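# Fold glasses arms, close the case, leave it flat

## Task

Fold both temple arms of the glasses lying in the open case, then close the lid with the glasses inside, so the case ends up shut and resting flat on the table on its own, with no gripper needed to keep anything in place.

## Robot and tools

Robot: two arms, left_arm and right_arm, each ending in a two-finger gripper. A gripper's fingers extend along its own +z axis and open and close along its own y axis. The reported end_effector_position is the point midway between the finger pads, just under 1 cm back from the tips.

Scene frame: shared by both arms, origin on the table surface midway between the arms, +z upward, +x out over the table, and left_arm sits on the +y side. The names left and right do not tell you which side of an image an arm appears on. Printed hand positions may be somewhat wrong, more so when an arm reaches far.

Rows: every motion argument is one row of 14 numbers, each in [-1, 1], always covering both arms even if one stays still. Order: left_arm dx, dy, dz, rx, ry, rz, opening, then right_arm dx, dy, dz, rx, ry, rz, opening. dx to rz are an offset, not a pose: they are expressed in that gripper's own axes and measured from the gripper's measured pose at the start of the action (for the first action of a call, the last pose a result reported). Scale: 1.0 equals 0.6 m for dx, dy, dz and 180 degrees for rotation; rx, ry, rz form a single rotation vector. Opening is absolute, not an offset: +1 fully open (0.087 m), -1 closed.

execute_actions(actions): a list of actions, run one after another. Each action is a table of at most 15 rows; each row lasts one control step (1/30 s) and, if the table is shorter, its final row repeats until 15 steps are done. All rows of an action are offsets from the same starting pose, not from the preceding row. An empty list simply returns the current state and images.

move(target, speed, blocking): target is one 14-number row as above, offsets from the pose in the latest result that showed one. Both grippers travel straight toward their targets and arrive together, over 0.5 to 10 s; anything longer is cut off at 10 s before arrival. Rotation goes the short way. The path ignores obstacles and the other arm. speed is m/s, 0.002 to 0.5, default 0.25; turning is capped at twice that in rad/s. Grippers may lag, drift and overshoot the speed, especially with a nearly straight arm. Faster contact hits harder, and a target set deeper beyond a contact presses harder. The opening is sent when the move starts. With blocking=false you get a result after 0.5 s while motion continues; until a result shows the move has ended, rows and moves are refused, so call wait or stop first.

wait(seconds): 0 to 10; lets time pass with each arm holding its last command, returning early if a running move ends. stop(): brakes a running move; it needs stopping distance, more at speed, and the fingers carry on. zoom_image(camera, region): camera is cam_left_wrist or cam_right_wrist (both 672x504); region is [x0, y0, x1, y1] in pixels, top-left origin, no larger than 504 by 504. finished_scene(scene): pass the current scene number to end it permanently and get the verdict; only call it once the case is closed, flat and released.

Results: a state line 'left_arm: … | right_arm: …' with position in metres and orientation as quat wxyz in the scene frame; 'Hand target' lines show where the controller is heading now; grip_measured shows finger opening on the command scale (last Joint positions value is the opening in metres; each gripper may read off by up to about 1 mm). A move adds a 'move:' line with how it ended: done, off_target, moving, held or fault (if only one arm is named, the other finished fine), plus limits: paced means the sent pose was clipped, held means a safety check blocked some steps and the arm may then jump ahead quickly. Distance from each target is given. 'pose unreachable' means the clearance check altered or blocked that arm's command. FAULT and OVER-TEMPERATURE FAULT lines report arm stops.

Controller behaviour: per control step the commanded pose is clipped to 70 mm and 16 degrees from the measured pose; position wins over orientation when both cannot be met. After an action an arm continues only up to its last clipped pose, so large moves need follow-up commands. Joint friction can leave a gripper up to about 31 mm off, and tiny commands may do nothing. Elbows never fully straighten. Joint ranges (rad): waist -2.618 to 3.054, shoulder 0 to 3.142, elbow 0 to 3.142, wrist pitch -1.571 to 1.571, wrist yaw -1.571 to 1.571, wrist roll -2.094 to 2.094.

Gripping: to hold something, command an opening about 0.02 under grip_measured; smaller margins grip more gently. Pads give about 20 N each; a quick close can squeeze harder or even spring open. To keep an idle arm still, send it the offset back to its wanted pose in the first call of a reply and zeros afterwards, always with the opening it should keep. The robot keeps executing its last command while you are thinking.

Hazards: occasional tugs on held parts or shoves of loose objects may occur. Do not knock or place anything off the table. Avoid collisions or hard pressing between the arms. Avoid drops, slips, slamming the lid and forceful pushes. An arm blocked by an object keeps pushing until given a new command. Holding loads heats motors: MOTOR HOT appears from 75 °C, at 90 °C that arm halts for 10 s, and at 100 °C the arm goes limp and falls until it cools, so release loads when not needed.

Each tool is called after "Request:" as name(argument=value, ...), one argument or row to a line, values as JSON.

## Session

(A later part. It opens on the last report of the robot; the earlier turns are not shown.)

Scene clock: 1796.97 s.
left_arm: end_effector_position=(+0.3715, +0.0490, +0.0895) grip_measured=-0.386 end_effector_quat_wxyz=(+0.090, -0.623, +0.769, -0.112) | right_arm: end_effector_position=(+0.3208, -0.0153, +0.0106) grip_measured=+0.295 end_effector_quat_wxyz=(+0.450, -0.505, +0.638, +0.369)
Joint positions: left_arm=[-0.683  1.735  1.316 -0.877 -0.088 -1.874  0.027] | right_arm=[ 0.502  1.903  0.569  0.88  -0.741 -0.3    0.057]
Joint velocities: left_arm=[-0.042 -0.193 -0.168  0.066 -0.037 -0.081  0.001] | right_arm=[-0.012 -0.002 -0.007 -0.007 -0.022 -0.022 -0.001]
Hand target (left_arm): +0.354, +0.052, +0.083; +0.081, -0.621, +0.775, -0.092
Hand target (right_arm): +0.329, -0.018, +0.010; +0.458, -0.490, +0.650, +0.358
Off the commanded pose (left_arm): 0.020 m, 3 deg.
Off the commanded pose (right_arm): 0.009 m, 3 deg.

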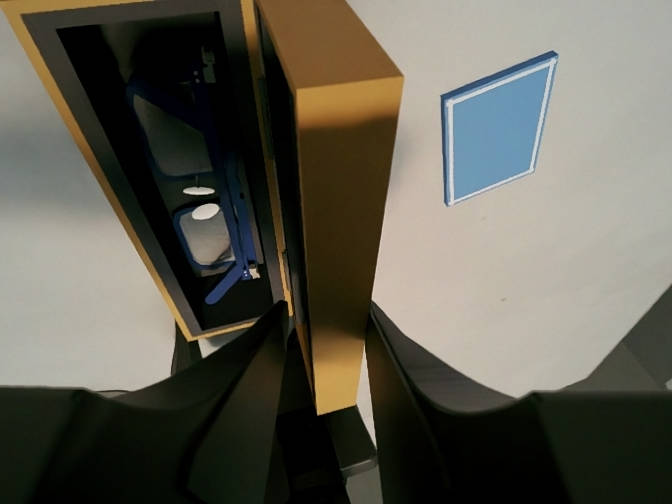

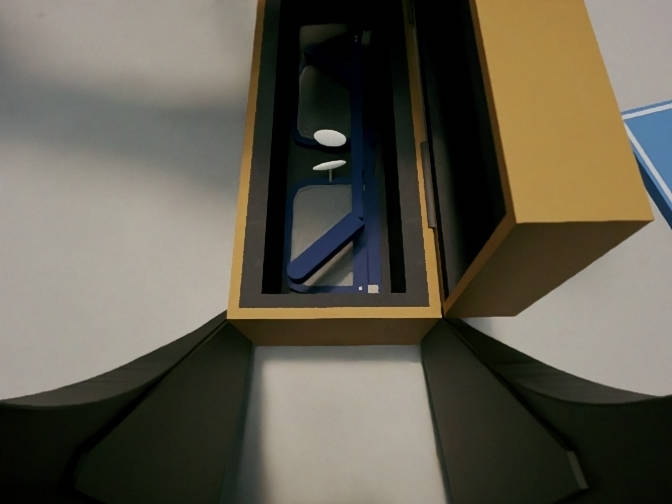

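Request:
execute_actions(
  actions=[],
)

Scene clock: 1798.63 s.
left_arm: end_effector_position=(+0.3711, +0.0489, +0.0902) grip_measured=-0.386 end_effector_quat_wxyz=(+0.093, -0.624, +0.767, -0.115) | right_arm: end_effector_position=(+0.3208, -0.0153, +0.0106) grip_measured=+0.295 end_effector_quat_wxyz=(+0.450, -0.505, +0.638, +0.369)
Joint positions: left_arm=[-0.686  1.726  1.306 -0.867 -0.092 -1.88   0.027] | right_arm=[ 0.502  1.903  0.569  0.88  -0.741 -0.3    0.057]
Joint velocities: left_arm=[-0.002  0.007  0.007 -0.007  0.037  0.007 -0.001] | right_arm=[-0.002 -0.007 -0.017  0.007  0.022  0.037  0.   ]
Hand target (left_arm): +0.354, +0.052, +0.083; +0.081, -0.620, +0.775, -0.092
Hand target (right_arm): +0.329, -0.018, +0.010; +0.458, -0.490, +0.650, +0.358
Off the commanded pose (left_arm): 0.020 m, 3 deg.
Off the commanded pose (right_arm): 0.009 m, 3 deg.

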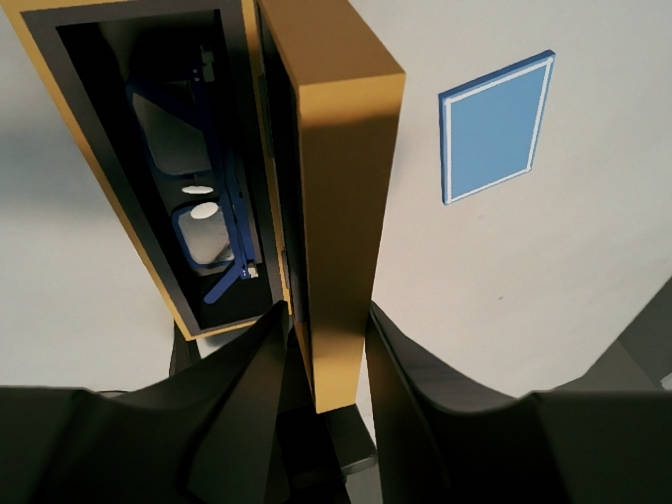

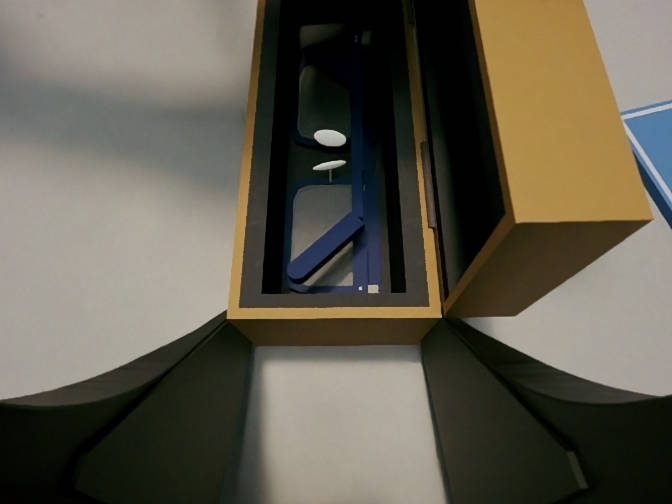

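Request:
execute_actions(
  actions=[
    [[0.001,0.0315,0.0045,-0.0160,0,0.005,-0.386,0,-0.0148,0,0.0146,0,0.005,0.27],[0.001,0.0325,0.0065,-0.0148,0,0.005,-0.386,0,-0.0152,0,0.0149,0,0.0051,0.27],[0.001,0.0340,0.0085,-0.0130,0,0.005,-0.386,0,-0.0156,0,0.0152,0,0.0052,0.27],[0.001,0.0358,0.0102,-0.0108,0,0.005,-0.386,0,-0.0161,0,0.0155,0,0.0053,0.27],[0.001,0.0378,0.0113,-0.0083,0,0.005,-0.386,0,-0.0166,0,0.0158,0,0.0054,0.27],[0.001,0.0400,0.0117,-0.0056,0,0.005,-0.386,0,-0.0171,0,0.0162,0,0.0055,0.27],[0.001,0.0422,0.0115,-0.0028,0,0.005,-0.386,0,-0.0176,0,0.0165,0,0.0056,0.27],[0.001,0.0445,0.0110,0.0000,0,0.005,-0.386,0,-0.0181,0,0.0169,0,0.0058,0.27],[0.001,0.0468,0.0104,0.0028,0,0.005,-0.386,0,-0.0186,0,0.0172,0,0.0059,0.27],[0.001,0.0490,0.0098,0.0056,0,0.005,-0.386,0,-0.0191,0,0.0176,0,0.006,0.27],[0.001,0.0512,0.0092,0.0083,0,0.005,-0.386,0,-0.0196,0,0.018,0,0.0061,0.27],[0.001,0.0533,0.0086,0.0108,0,0.005,-0.386,0,-0.02,0,0.0183,0,0.0062,0.27],[0.001,0.0552,0.0080,0.0132,0,0.005,-0.386,0,-0.0204,0,0.0186,0,0.0063,0.27],[0.001,0.0568,0.0075,0.0152,0,0.005,-0.386,0,-0.0207,0,0.0188,0,0.0064,0.27],[0.001,0.0580,0.0070,0.0167,0,0.005,-0.386,0,-0.021,0,0.019,0,0.0065,0.27]],
  ],
)

Scene clock: 1839.67 s.
left_arm: end_effector_position=(+0.3617, +0.0506, +0.0904) grip_measured=-0.386 end_effector_quat_wxyz=(+0.121, -0.620, +0.758, -0.161) | right_arm: end_effector_position=(+0.3208, -0.0153, +0.0107) grip_measured=+0.295 end_effector_quat_wxyz=(+0.450, -0.504, +0.639, +0.369)
Joint positions: left_arm=[-0.708  1.607  1.135 -0.71  -0.12  -1.896  0.027] | right_arm=[ 0.502  1.903  0.569  0.881 -0.741 -0.297  0.057]
Joint velocities: left_arm=[-0.085 -0.261 -0.335  0.227 -0.139  0.022  0.   ] | right_arm=[ 0.002 -0.012  0.002  0.037  0.007  0.066 -0.   ]
Hand target (left_arm): +0.341, +0.055, +0.076; +0.110, -0.616, +0.769, -0.135
Hand target (right_arm): +0.333, -0.018, +0.011; +0.461, -0.484, +0.653, +0.355
Off the commanded pose (left_arm): 0.027 m, 4 deg.
Off the commanded pose (right_arm): 0.013 m, 4 deg.

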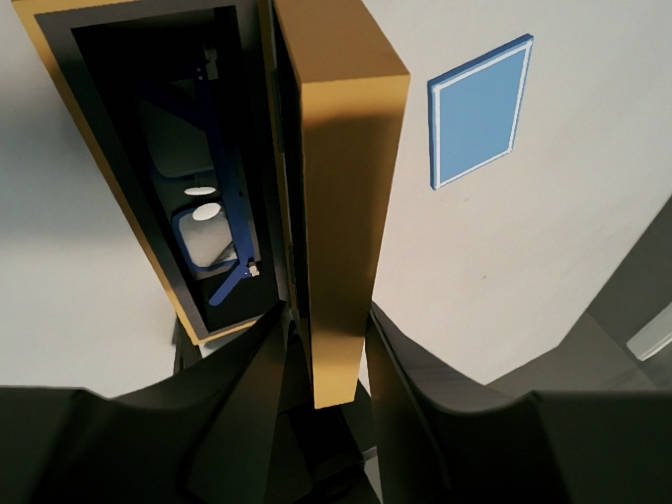

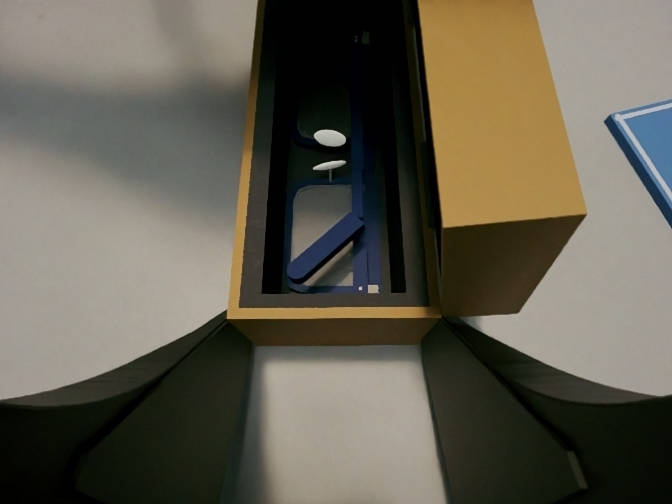

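Request:
execute_actions(
  actions=[],
)

Request:
zoom_image(
  camera="cam_left_wrist",
  region=[250, 250, 430, 430],
)

Scene clock: 1843.07 s.
left_arm: end_effector_position=(+0.3619, +0.0506, +0.0906) grip_measured=-0.386 end_effector_quat_wxyz=(+0.128, -0.620, +0.756, -0.168) | right_arm: end_effector_position=(+0.3208, -0.0152, +0.0107) grip_measured=+0.295 end_effector_quat_wxyz=(+0.449, -0.503, +0.639, +0.370)
Joint positions: left_arm=[-0.712  1.594  1.115 -0.686 -0.13  -1.9    0.027] | right_arm=[ 0.502  1.903  0.569  0.882 -0.74  -0.294  0.057]
Joint velocities: left_arm=[ 0.002  0.002  0.007 -0.007  0.051 -0.051 -0.001] | right_arm=[-0.027  0.002  0.012  0.022  0.066 -0.051  0.   ]
Hand target (left_arm): +0.341, +0.055, +0.076; +0.110, -0.616, +0.769, -0.135
Hand target (right_arm): +0.333, -0.018, +0.011; +0.461, -0.485, +0.653, +0.355
Off the commanded pose (left_arm): 0.027 m, 5 deg.
Off the commanded pose (right_arm): 0.013 m, 3 deg.

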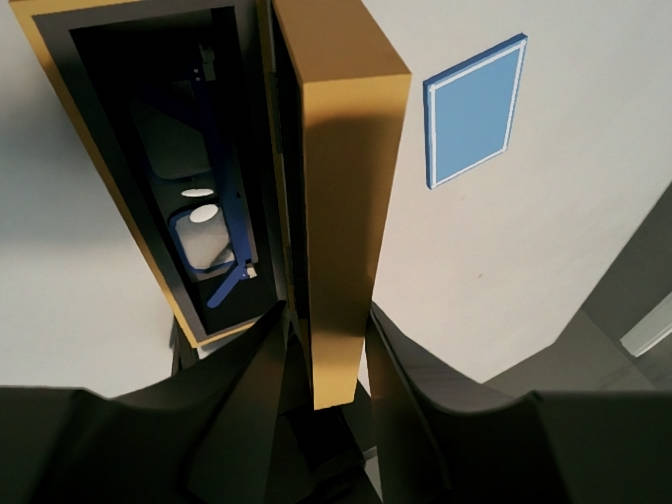

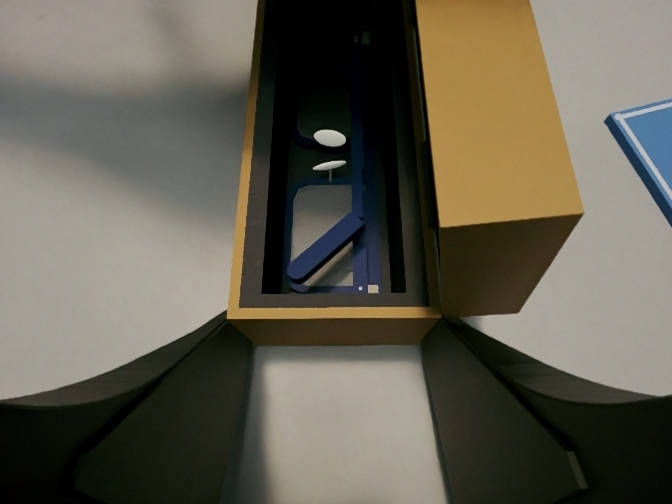

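Region (250, 250, 430, 430) of cam_left_wrist's 672x504 image, scaled by 2.800, with more detail than that image has.

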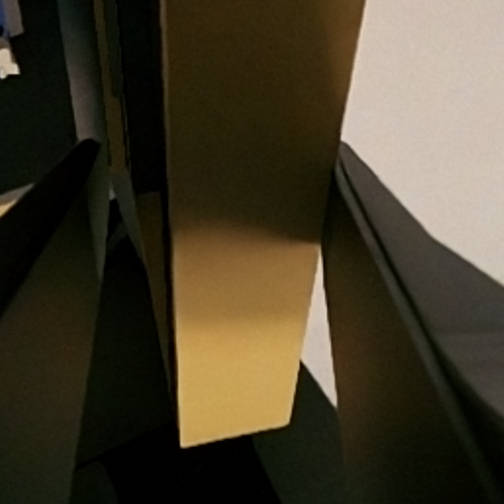

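Request:
execute_actions(
  actions=[
    [[0,0.0445,0.0066,-0.0230,-0.003,0.008,-0.386,0,-0.021,0,0.0184,0,0.004,0.27],[0,0.0455,0.0067,-0.0210,-0.003,0.0083,-0.386,0,-0.021,0,0.0184,0,0.004,0.27],[0,0.0468,0.0068,-0.0182,-0.003,0.0086,-0.386,0,-0.021,0,0.0184,0,0.004,0.27],[0,0.0483,0.0068,-0.0148,-0.003,0.0089,-0.386,0,-0.021,0,0.0184,0,0.004,0.27],[0,0.0499,0.0069,-0.0108,-0.003,0.0092,-0.386,0,-0.021,0,0.0184,0,0.004,0.27],[0,0.0516,0.0069,-0.0066,-0.003,0.0095,-0.386,0,-0.021,0,0.0184,0,0.004,0.27],[0,0.0534,0.0070,-0.0022,-0.003,0.0098,-0.386,0,-0.021,0,0.0184,0,0.004,0.27],[0,0.0552,0.0070,0.0022,-0.003,0.0101,-0.386,0,-0.021,0,0.0184,0,0.004,0.27],[0,0.0570,0.0070,0.0066,-0.003,0.0104,-0.386,0,-0.021,0,0.0184,0,0.004,0.27],[0,0.0588,0.0071,0.0110,-0.003,0.0107,-0.386,0,-0.021,0,0.0184,0,0.004,0.27],[0,0.0605,0.0071,0.0152,-0.003,0.011,-0.386,0,-0.021,0,0.0184,0,0.004,0.27],[0,0.0622,0.0072,0.0192,-0.003,0.0113,-0.386,0,-0.021,0,0.0184,0,0.004,0.27],[0,0.0637,0.0072,0.0228,-0.003,0.0116,-0.386,0,-0.021,0,0.0184,0,0.004,0.27],[0,0.0650,0.0072,0.0259,-0.003,0.0118,-0.386,0,-0.021,0,0.0184,0,0.004,0.27],[0,0.0660,0.0072,0.0283,-0.003,0.012,-0.386,0,-0.021,0,0.0184,0,0.004,0.27]],
  ],
)

Scene clock: 1878.60 s.
left_arm: end_effector_position=(+0.3367, +0.0544, +0.0784) grip_measured=-0.386 end_effector_quat_wxyz=(+0.155, -0.602, +0.757, -0.200) | right_arm: end_effector_position=(+0.3222, -0.0156, +0.0107) grip_measured=+0.295 end_effector_quat_wxyz=(+0.451, -0.500, +0.642, +0.367)
Joint positions: left_arm=[-0.763  1.463  0.904 -0.529 -0.175 -1.904  0.027] | right_arm=[ 0.502  1.903  0.569  0.884 -0.732 -0.29   0.057]
Joint velocities: left_arm=[-0.12  -0.208 -0.442  0.198 -0.11  -0.022  0.001] | right_arm=[ 0.012 -0.007 -0.007  0.037  0.11   0.11  -0.001]
Hand target (left_arm): +0.329, +0.058, +0.070; +0.161, -0.600, +0.759, -0.196
Hand target (right_arm): +0.333, -0.018, +0.011; +0.461, -0.485, +0.653, +0.355
Off the commanded pose (left_arm): 0.012 m, 1 deg.
Off the commanded pose (right_arm): 0.011 m, 3 deg.

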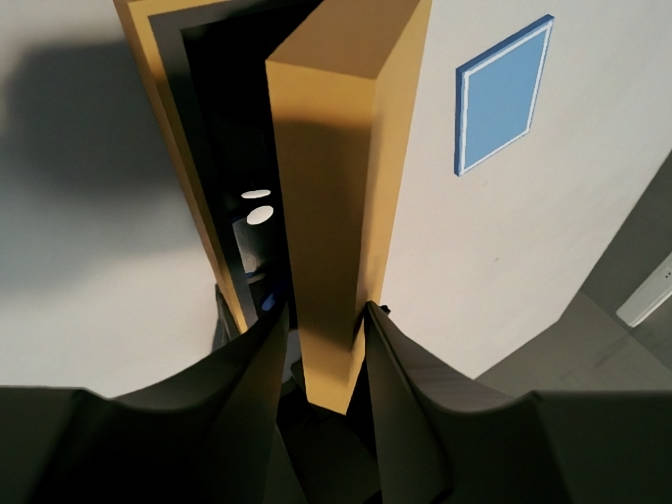

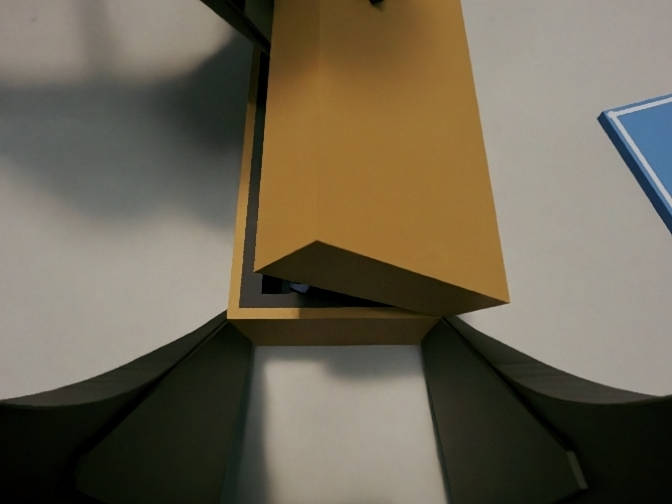

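Request:
execute_actions(
  actions=[],
)

Scene clock: 1880.83 s.
left_arm: end_effector_position=(+0.3300, +0.0577, +0.0701) grip_measured=-0.386 end_effector_quat_wxyz=(+0.156, -0.600, +0.761, -0.192) | right_arm: end_effector_position=(+0.3274, -0.0172, +0.0105) grip_measured=+0.295 end_effector_quat_wxyz=(+0.456, -0.492, +0.649, +0.358)
Joint positions: left_arm=[-0.771  1.455  0.87  -0.517 -0.185 -1.903  0.027] | right_arm=[ 0.501  1.903  0.569  0.89  -0.702 -0.281  0.057]
Joint velocities: left_arm=[-0.017  0.012  0.002  0.022 -0.007 -0.022 -0.   ] | right_arm=[-0.002 -0.007 -0.007  0.066 -0.007 -0.051  0.001]
Hand target (left_arm): +0.329, +0.058, +0.070; +0.161, -0.600, +0.759, -0.196
Hand target (right_arm): +0.333, -0.018, +0.011; +0.461, -0.485, +0.653, +0.355
Off the commanded pose (left_arm): 0.002 m, 1 deg.
Off the commanded pose (right_arm): 0.006 m, 1 deg.

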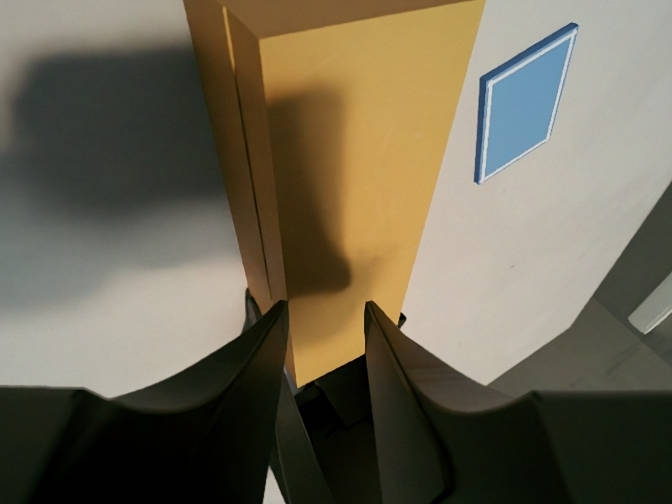

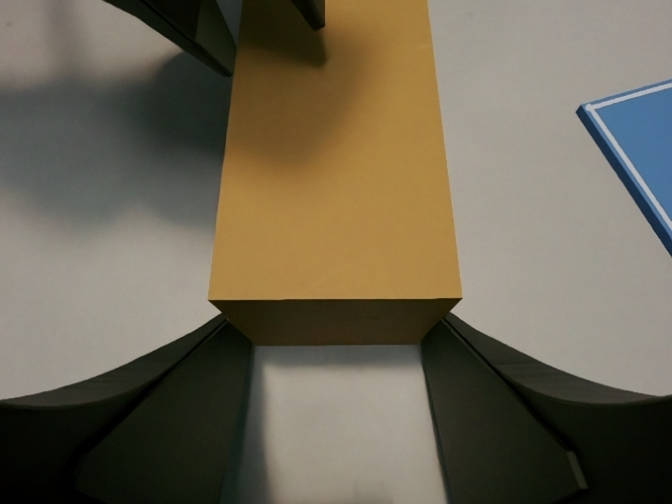

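Request:
zoom_image(
  camera="cam_left_wrist",
  region=[170, 0, 420, 400],
)

Request:
zoom_image(
  camera="cam_right_wrist",
  region=[190, 250, 480, 370],
)

Region (170, 0, 420, 400) of cam_left_wrist's 672x504 image, scaled by 1.260, with more detail than that image has; it fills the left 315 columns of this view, and the rest is white.

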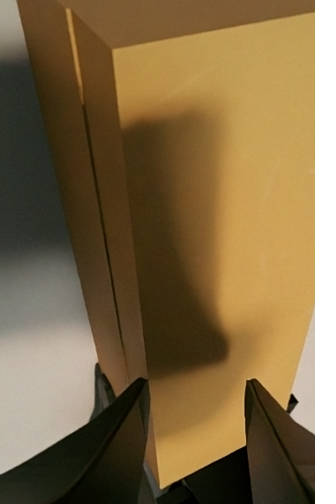

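Region (190, 250, 480, 370) of cam_right_wrist's 672x504 image, scaled by 1.738, with more detail than that image has; it fills the top 209 rows of this view, and the rest is white.

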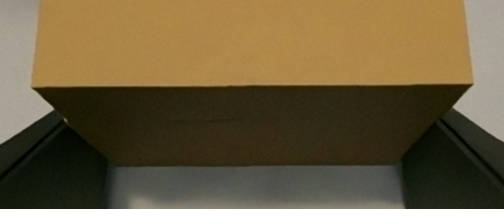

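Request:
zoom_image(
  camera="cam_left_wrist",
  region=[180, 0, 290, 110],
)

Region (180, 0, 290, 110) of cam_left_wrist's 672x504 image, scaled by 4.582, with more detail than that image has.

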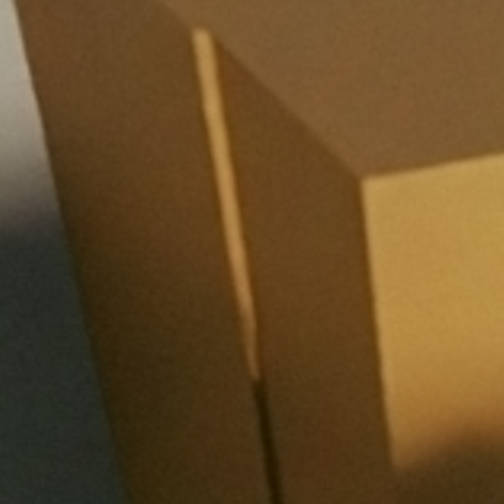

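Request:
execute_actions(
  actions=[
    [[0,0.002,-0.002,0,0,0,-0.36,0,0,0,0,0,0,0.285],[0,0.004,-0.005,0,0,0,-0.32,0,0,0,0,0,0,0.30],[0,0.005,-0.009,0,0,0,-0.28,0,0,0,0,0,0,0.32],[0,0.005,-0.014,0,0,0,-0.24,0,0,0,0,0,0,0.36],[0,0.005,-0.020,0,0,0,-0.21,0,0,0,0,0,0,0.42],[0,0.005,-0.027,0,0,0,-0.2,0,0,0,0,0,0,0.50],[0,0.005,-0.034,0,0,0,-0.2,-0.001,0,-0.004,0,0,0,0.58],[0,0.005,-0.042,0,0,0,-0.2,-0.003,0,-0.012,0,0,0,0.66],[0,0.005,-0.050,0,0,0,-0.2,-0.005,0,-0.022,0,0,0,0.72],[0,0.005,-0.057,0,0,0,-0.2,-0.007,0,-0.034,0,0,0,0.76],[0,0.005,-0.064,0,0,0,-0.2,-0.009,0,-0.047,0,0,0,0.78],[0,0.005,-0.070,0,0,0,-0.2,-0.011,0,-0.060,0,0,0,0.78],[0,0.005,-0.075,0,0,0,-0.2,-0.013,0,-0.071,0,0,0,0.78],[0,0.005,-0.078,0,0,0,-0.2,-0.014,0,-0.079,0,0,0,0.78],[0,0.005,-0.080,0,0,0,-0.2,-0.015,0,-0.083,0,0,0,0.78]],
  ],
)

Scene clock: 1904.37 s.
left_arm: end_effector_position=(+0.3137, +0.0594, +0.1066) grip_measured=-0.200 end_effector_quat_wxyz=(+0.158, -0.596, +0.760, -0.208) | right_arm: end_effector_position=(+0.3284, -0.0467, +0.0327) grip_measured=+0.780 end_effector_quat_wxyz=(+0.471, -0.481, +0.650, +0.351)
Joint positions: left_arm=[-0.797  1.335  0.907 -0.646 -0.189 -1.92   0.035] | right_arm=[ 0.418  1.762  0.503  0.823 -0.751 -0.305  0.078]
Joint velocities: left_arm=[-0.051 -0.183  0.149 -0.403 -0.051 -0.051  0.001] | right_arm=[-0.427 -0.672 -0.242 -0.315 -0.271 -0.183 -0.001]
Hand target (left_arm): +0.306, +0.064, +0.110; +0.157, -0.599, +0.761, -0.193
Hand target (right_arm): +0.317, -0.057, +0.033; +0.460, -0.489, +0.649, +0.359
Off the commanded pose (left_arm): 0.010 m, 2 deg.
Off the commanded pose (right_arm): 0.018 m, 2 deg.

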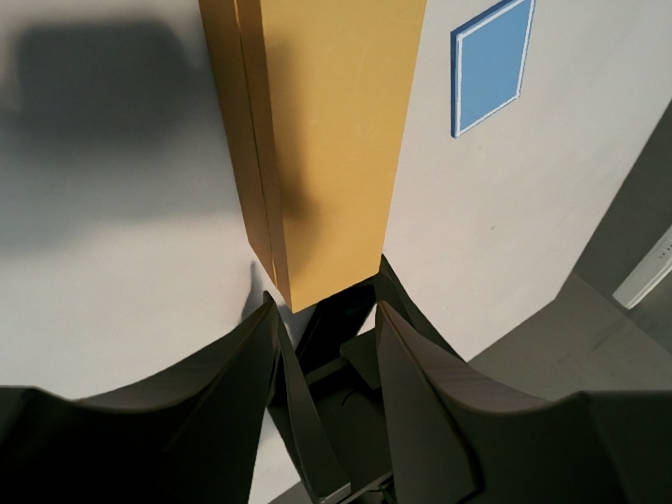

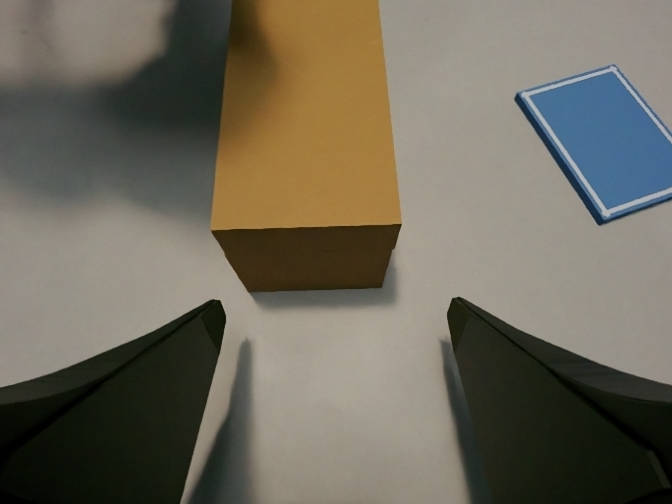

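Request:
execute_actions(
  actions=[],
)

Request:
zoom_image(
  camera="cam_right_wrist",
  region=[200, 120, 480, 320],
)

Request:
zoom_image(
  camera="cam_left_wrist",
  region=[180, 0, 460, 330],
)

Scene clock: 1907.63 s.
left_arm: end_effector_position=(+0.3070, +0.0644, +0.1065) grip_measured=-0.200 end_effector_quat_wxyz=(+0.155, -0.599, +0.762, -0.193) | right_arm: end_effector_position=(+0.3238, -0.0532, +0.0366) grip_measured=+0.780 end_effector_quat_wxyz=(+0.465, -0.486, +0.647, +0.358)
Joint positions: left_arm=[-0.799  1.325  0.915 -0.695 -0.193 -1.928  0.035] | right_arm=[ 0.395  1.725  0.495  0.772 -0.79  -0.326  0.078]
Joint velocities: left_arm=[ 0.022 -0.022  0.007 -0.037 -0.022  0.007  0.   ] | right_arm=[-0.007 -0.002 -0.007 -0.037 -0.066  0.022  0.   ]
Hand target (left_arm): +0.306, +0.064, +0.110; +0.157, -0.599, +0.761, -0.193
Hand target (right_arm): +0.316, -0.057, +0.033; +0.460, -0.489, +0.649, +0.360
Off the commanded pose (left_arm): 0.005 m, 0 deg.
Off the commanded pose (right_arm): 0.010 m, 1 deg.

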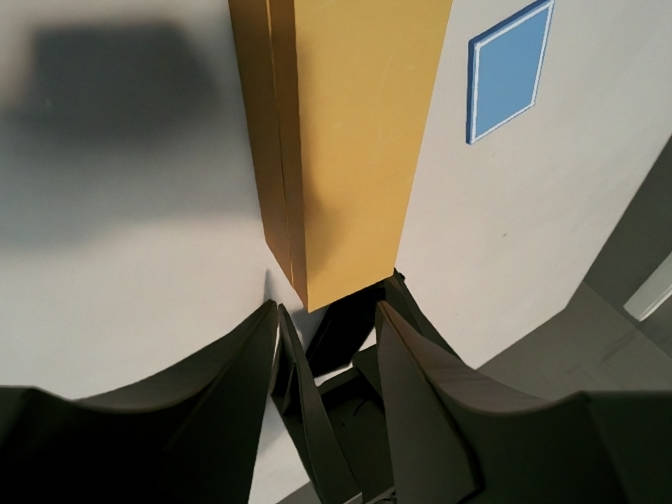

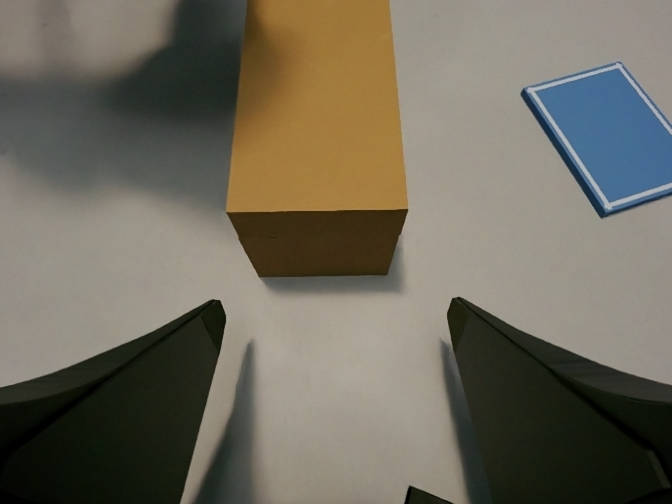

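Region (200, 120, 480, 320) of cam_right_wrist's 672x504 image, scaled by 1.800, with more detail than that image has; it fills the top 360 rows of this view, and the rest is white.

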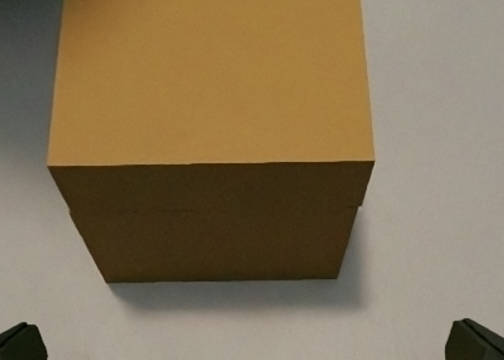

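Region (180, 0, 460, 330) of cam_left_wrist's 672x504 image, scaled by 1.527, with more detail than that image has; it fills the left 428 columns of this view, and the rest is white.

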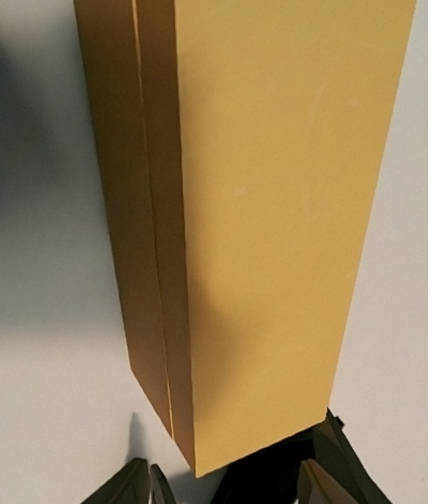

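The case is shut, with no gap at the seam (the lid just sits about 1 mm toward the rear). It is lying flat and both grippers are clear of it.

Request:
finished_scene(
  scene=2,
)

The scene is finished: the task was done.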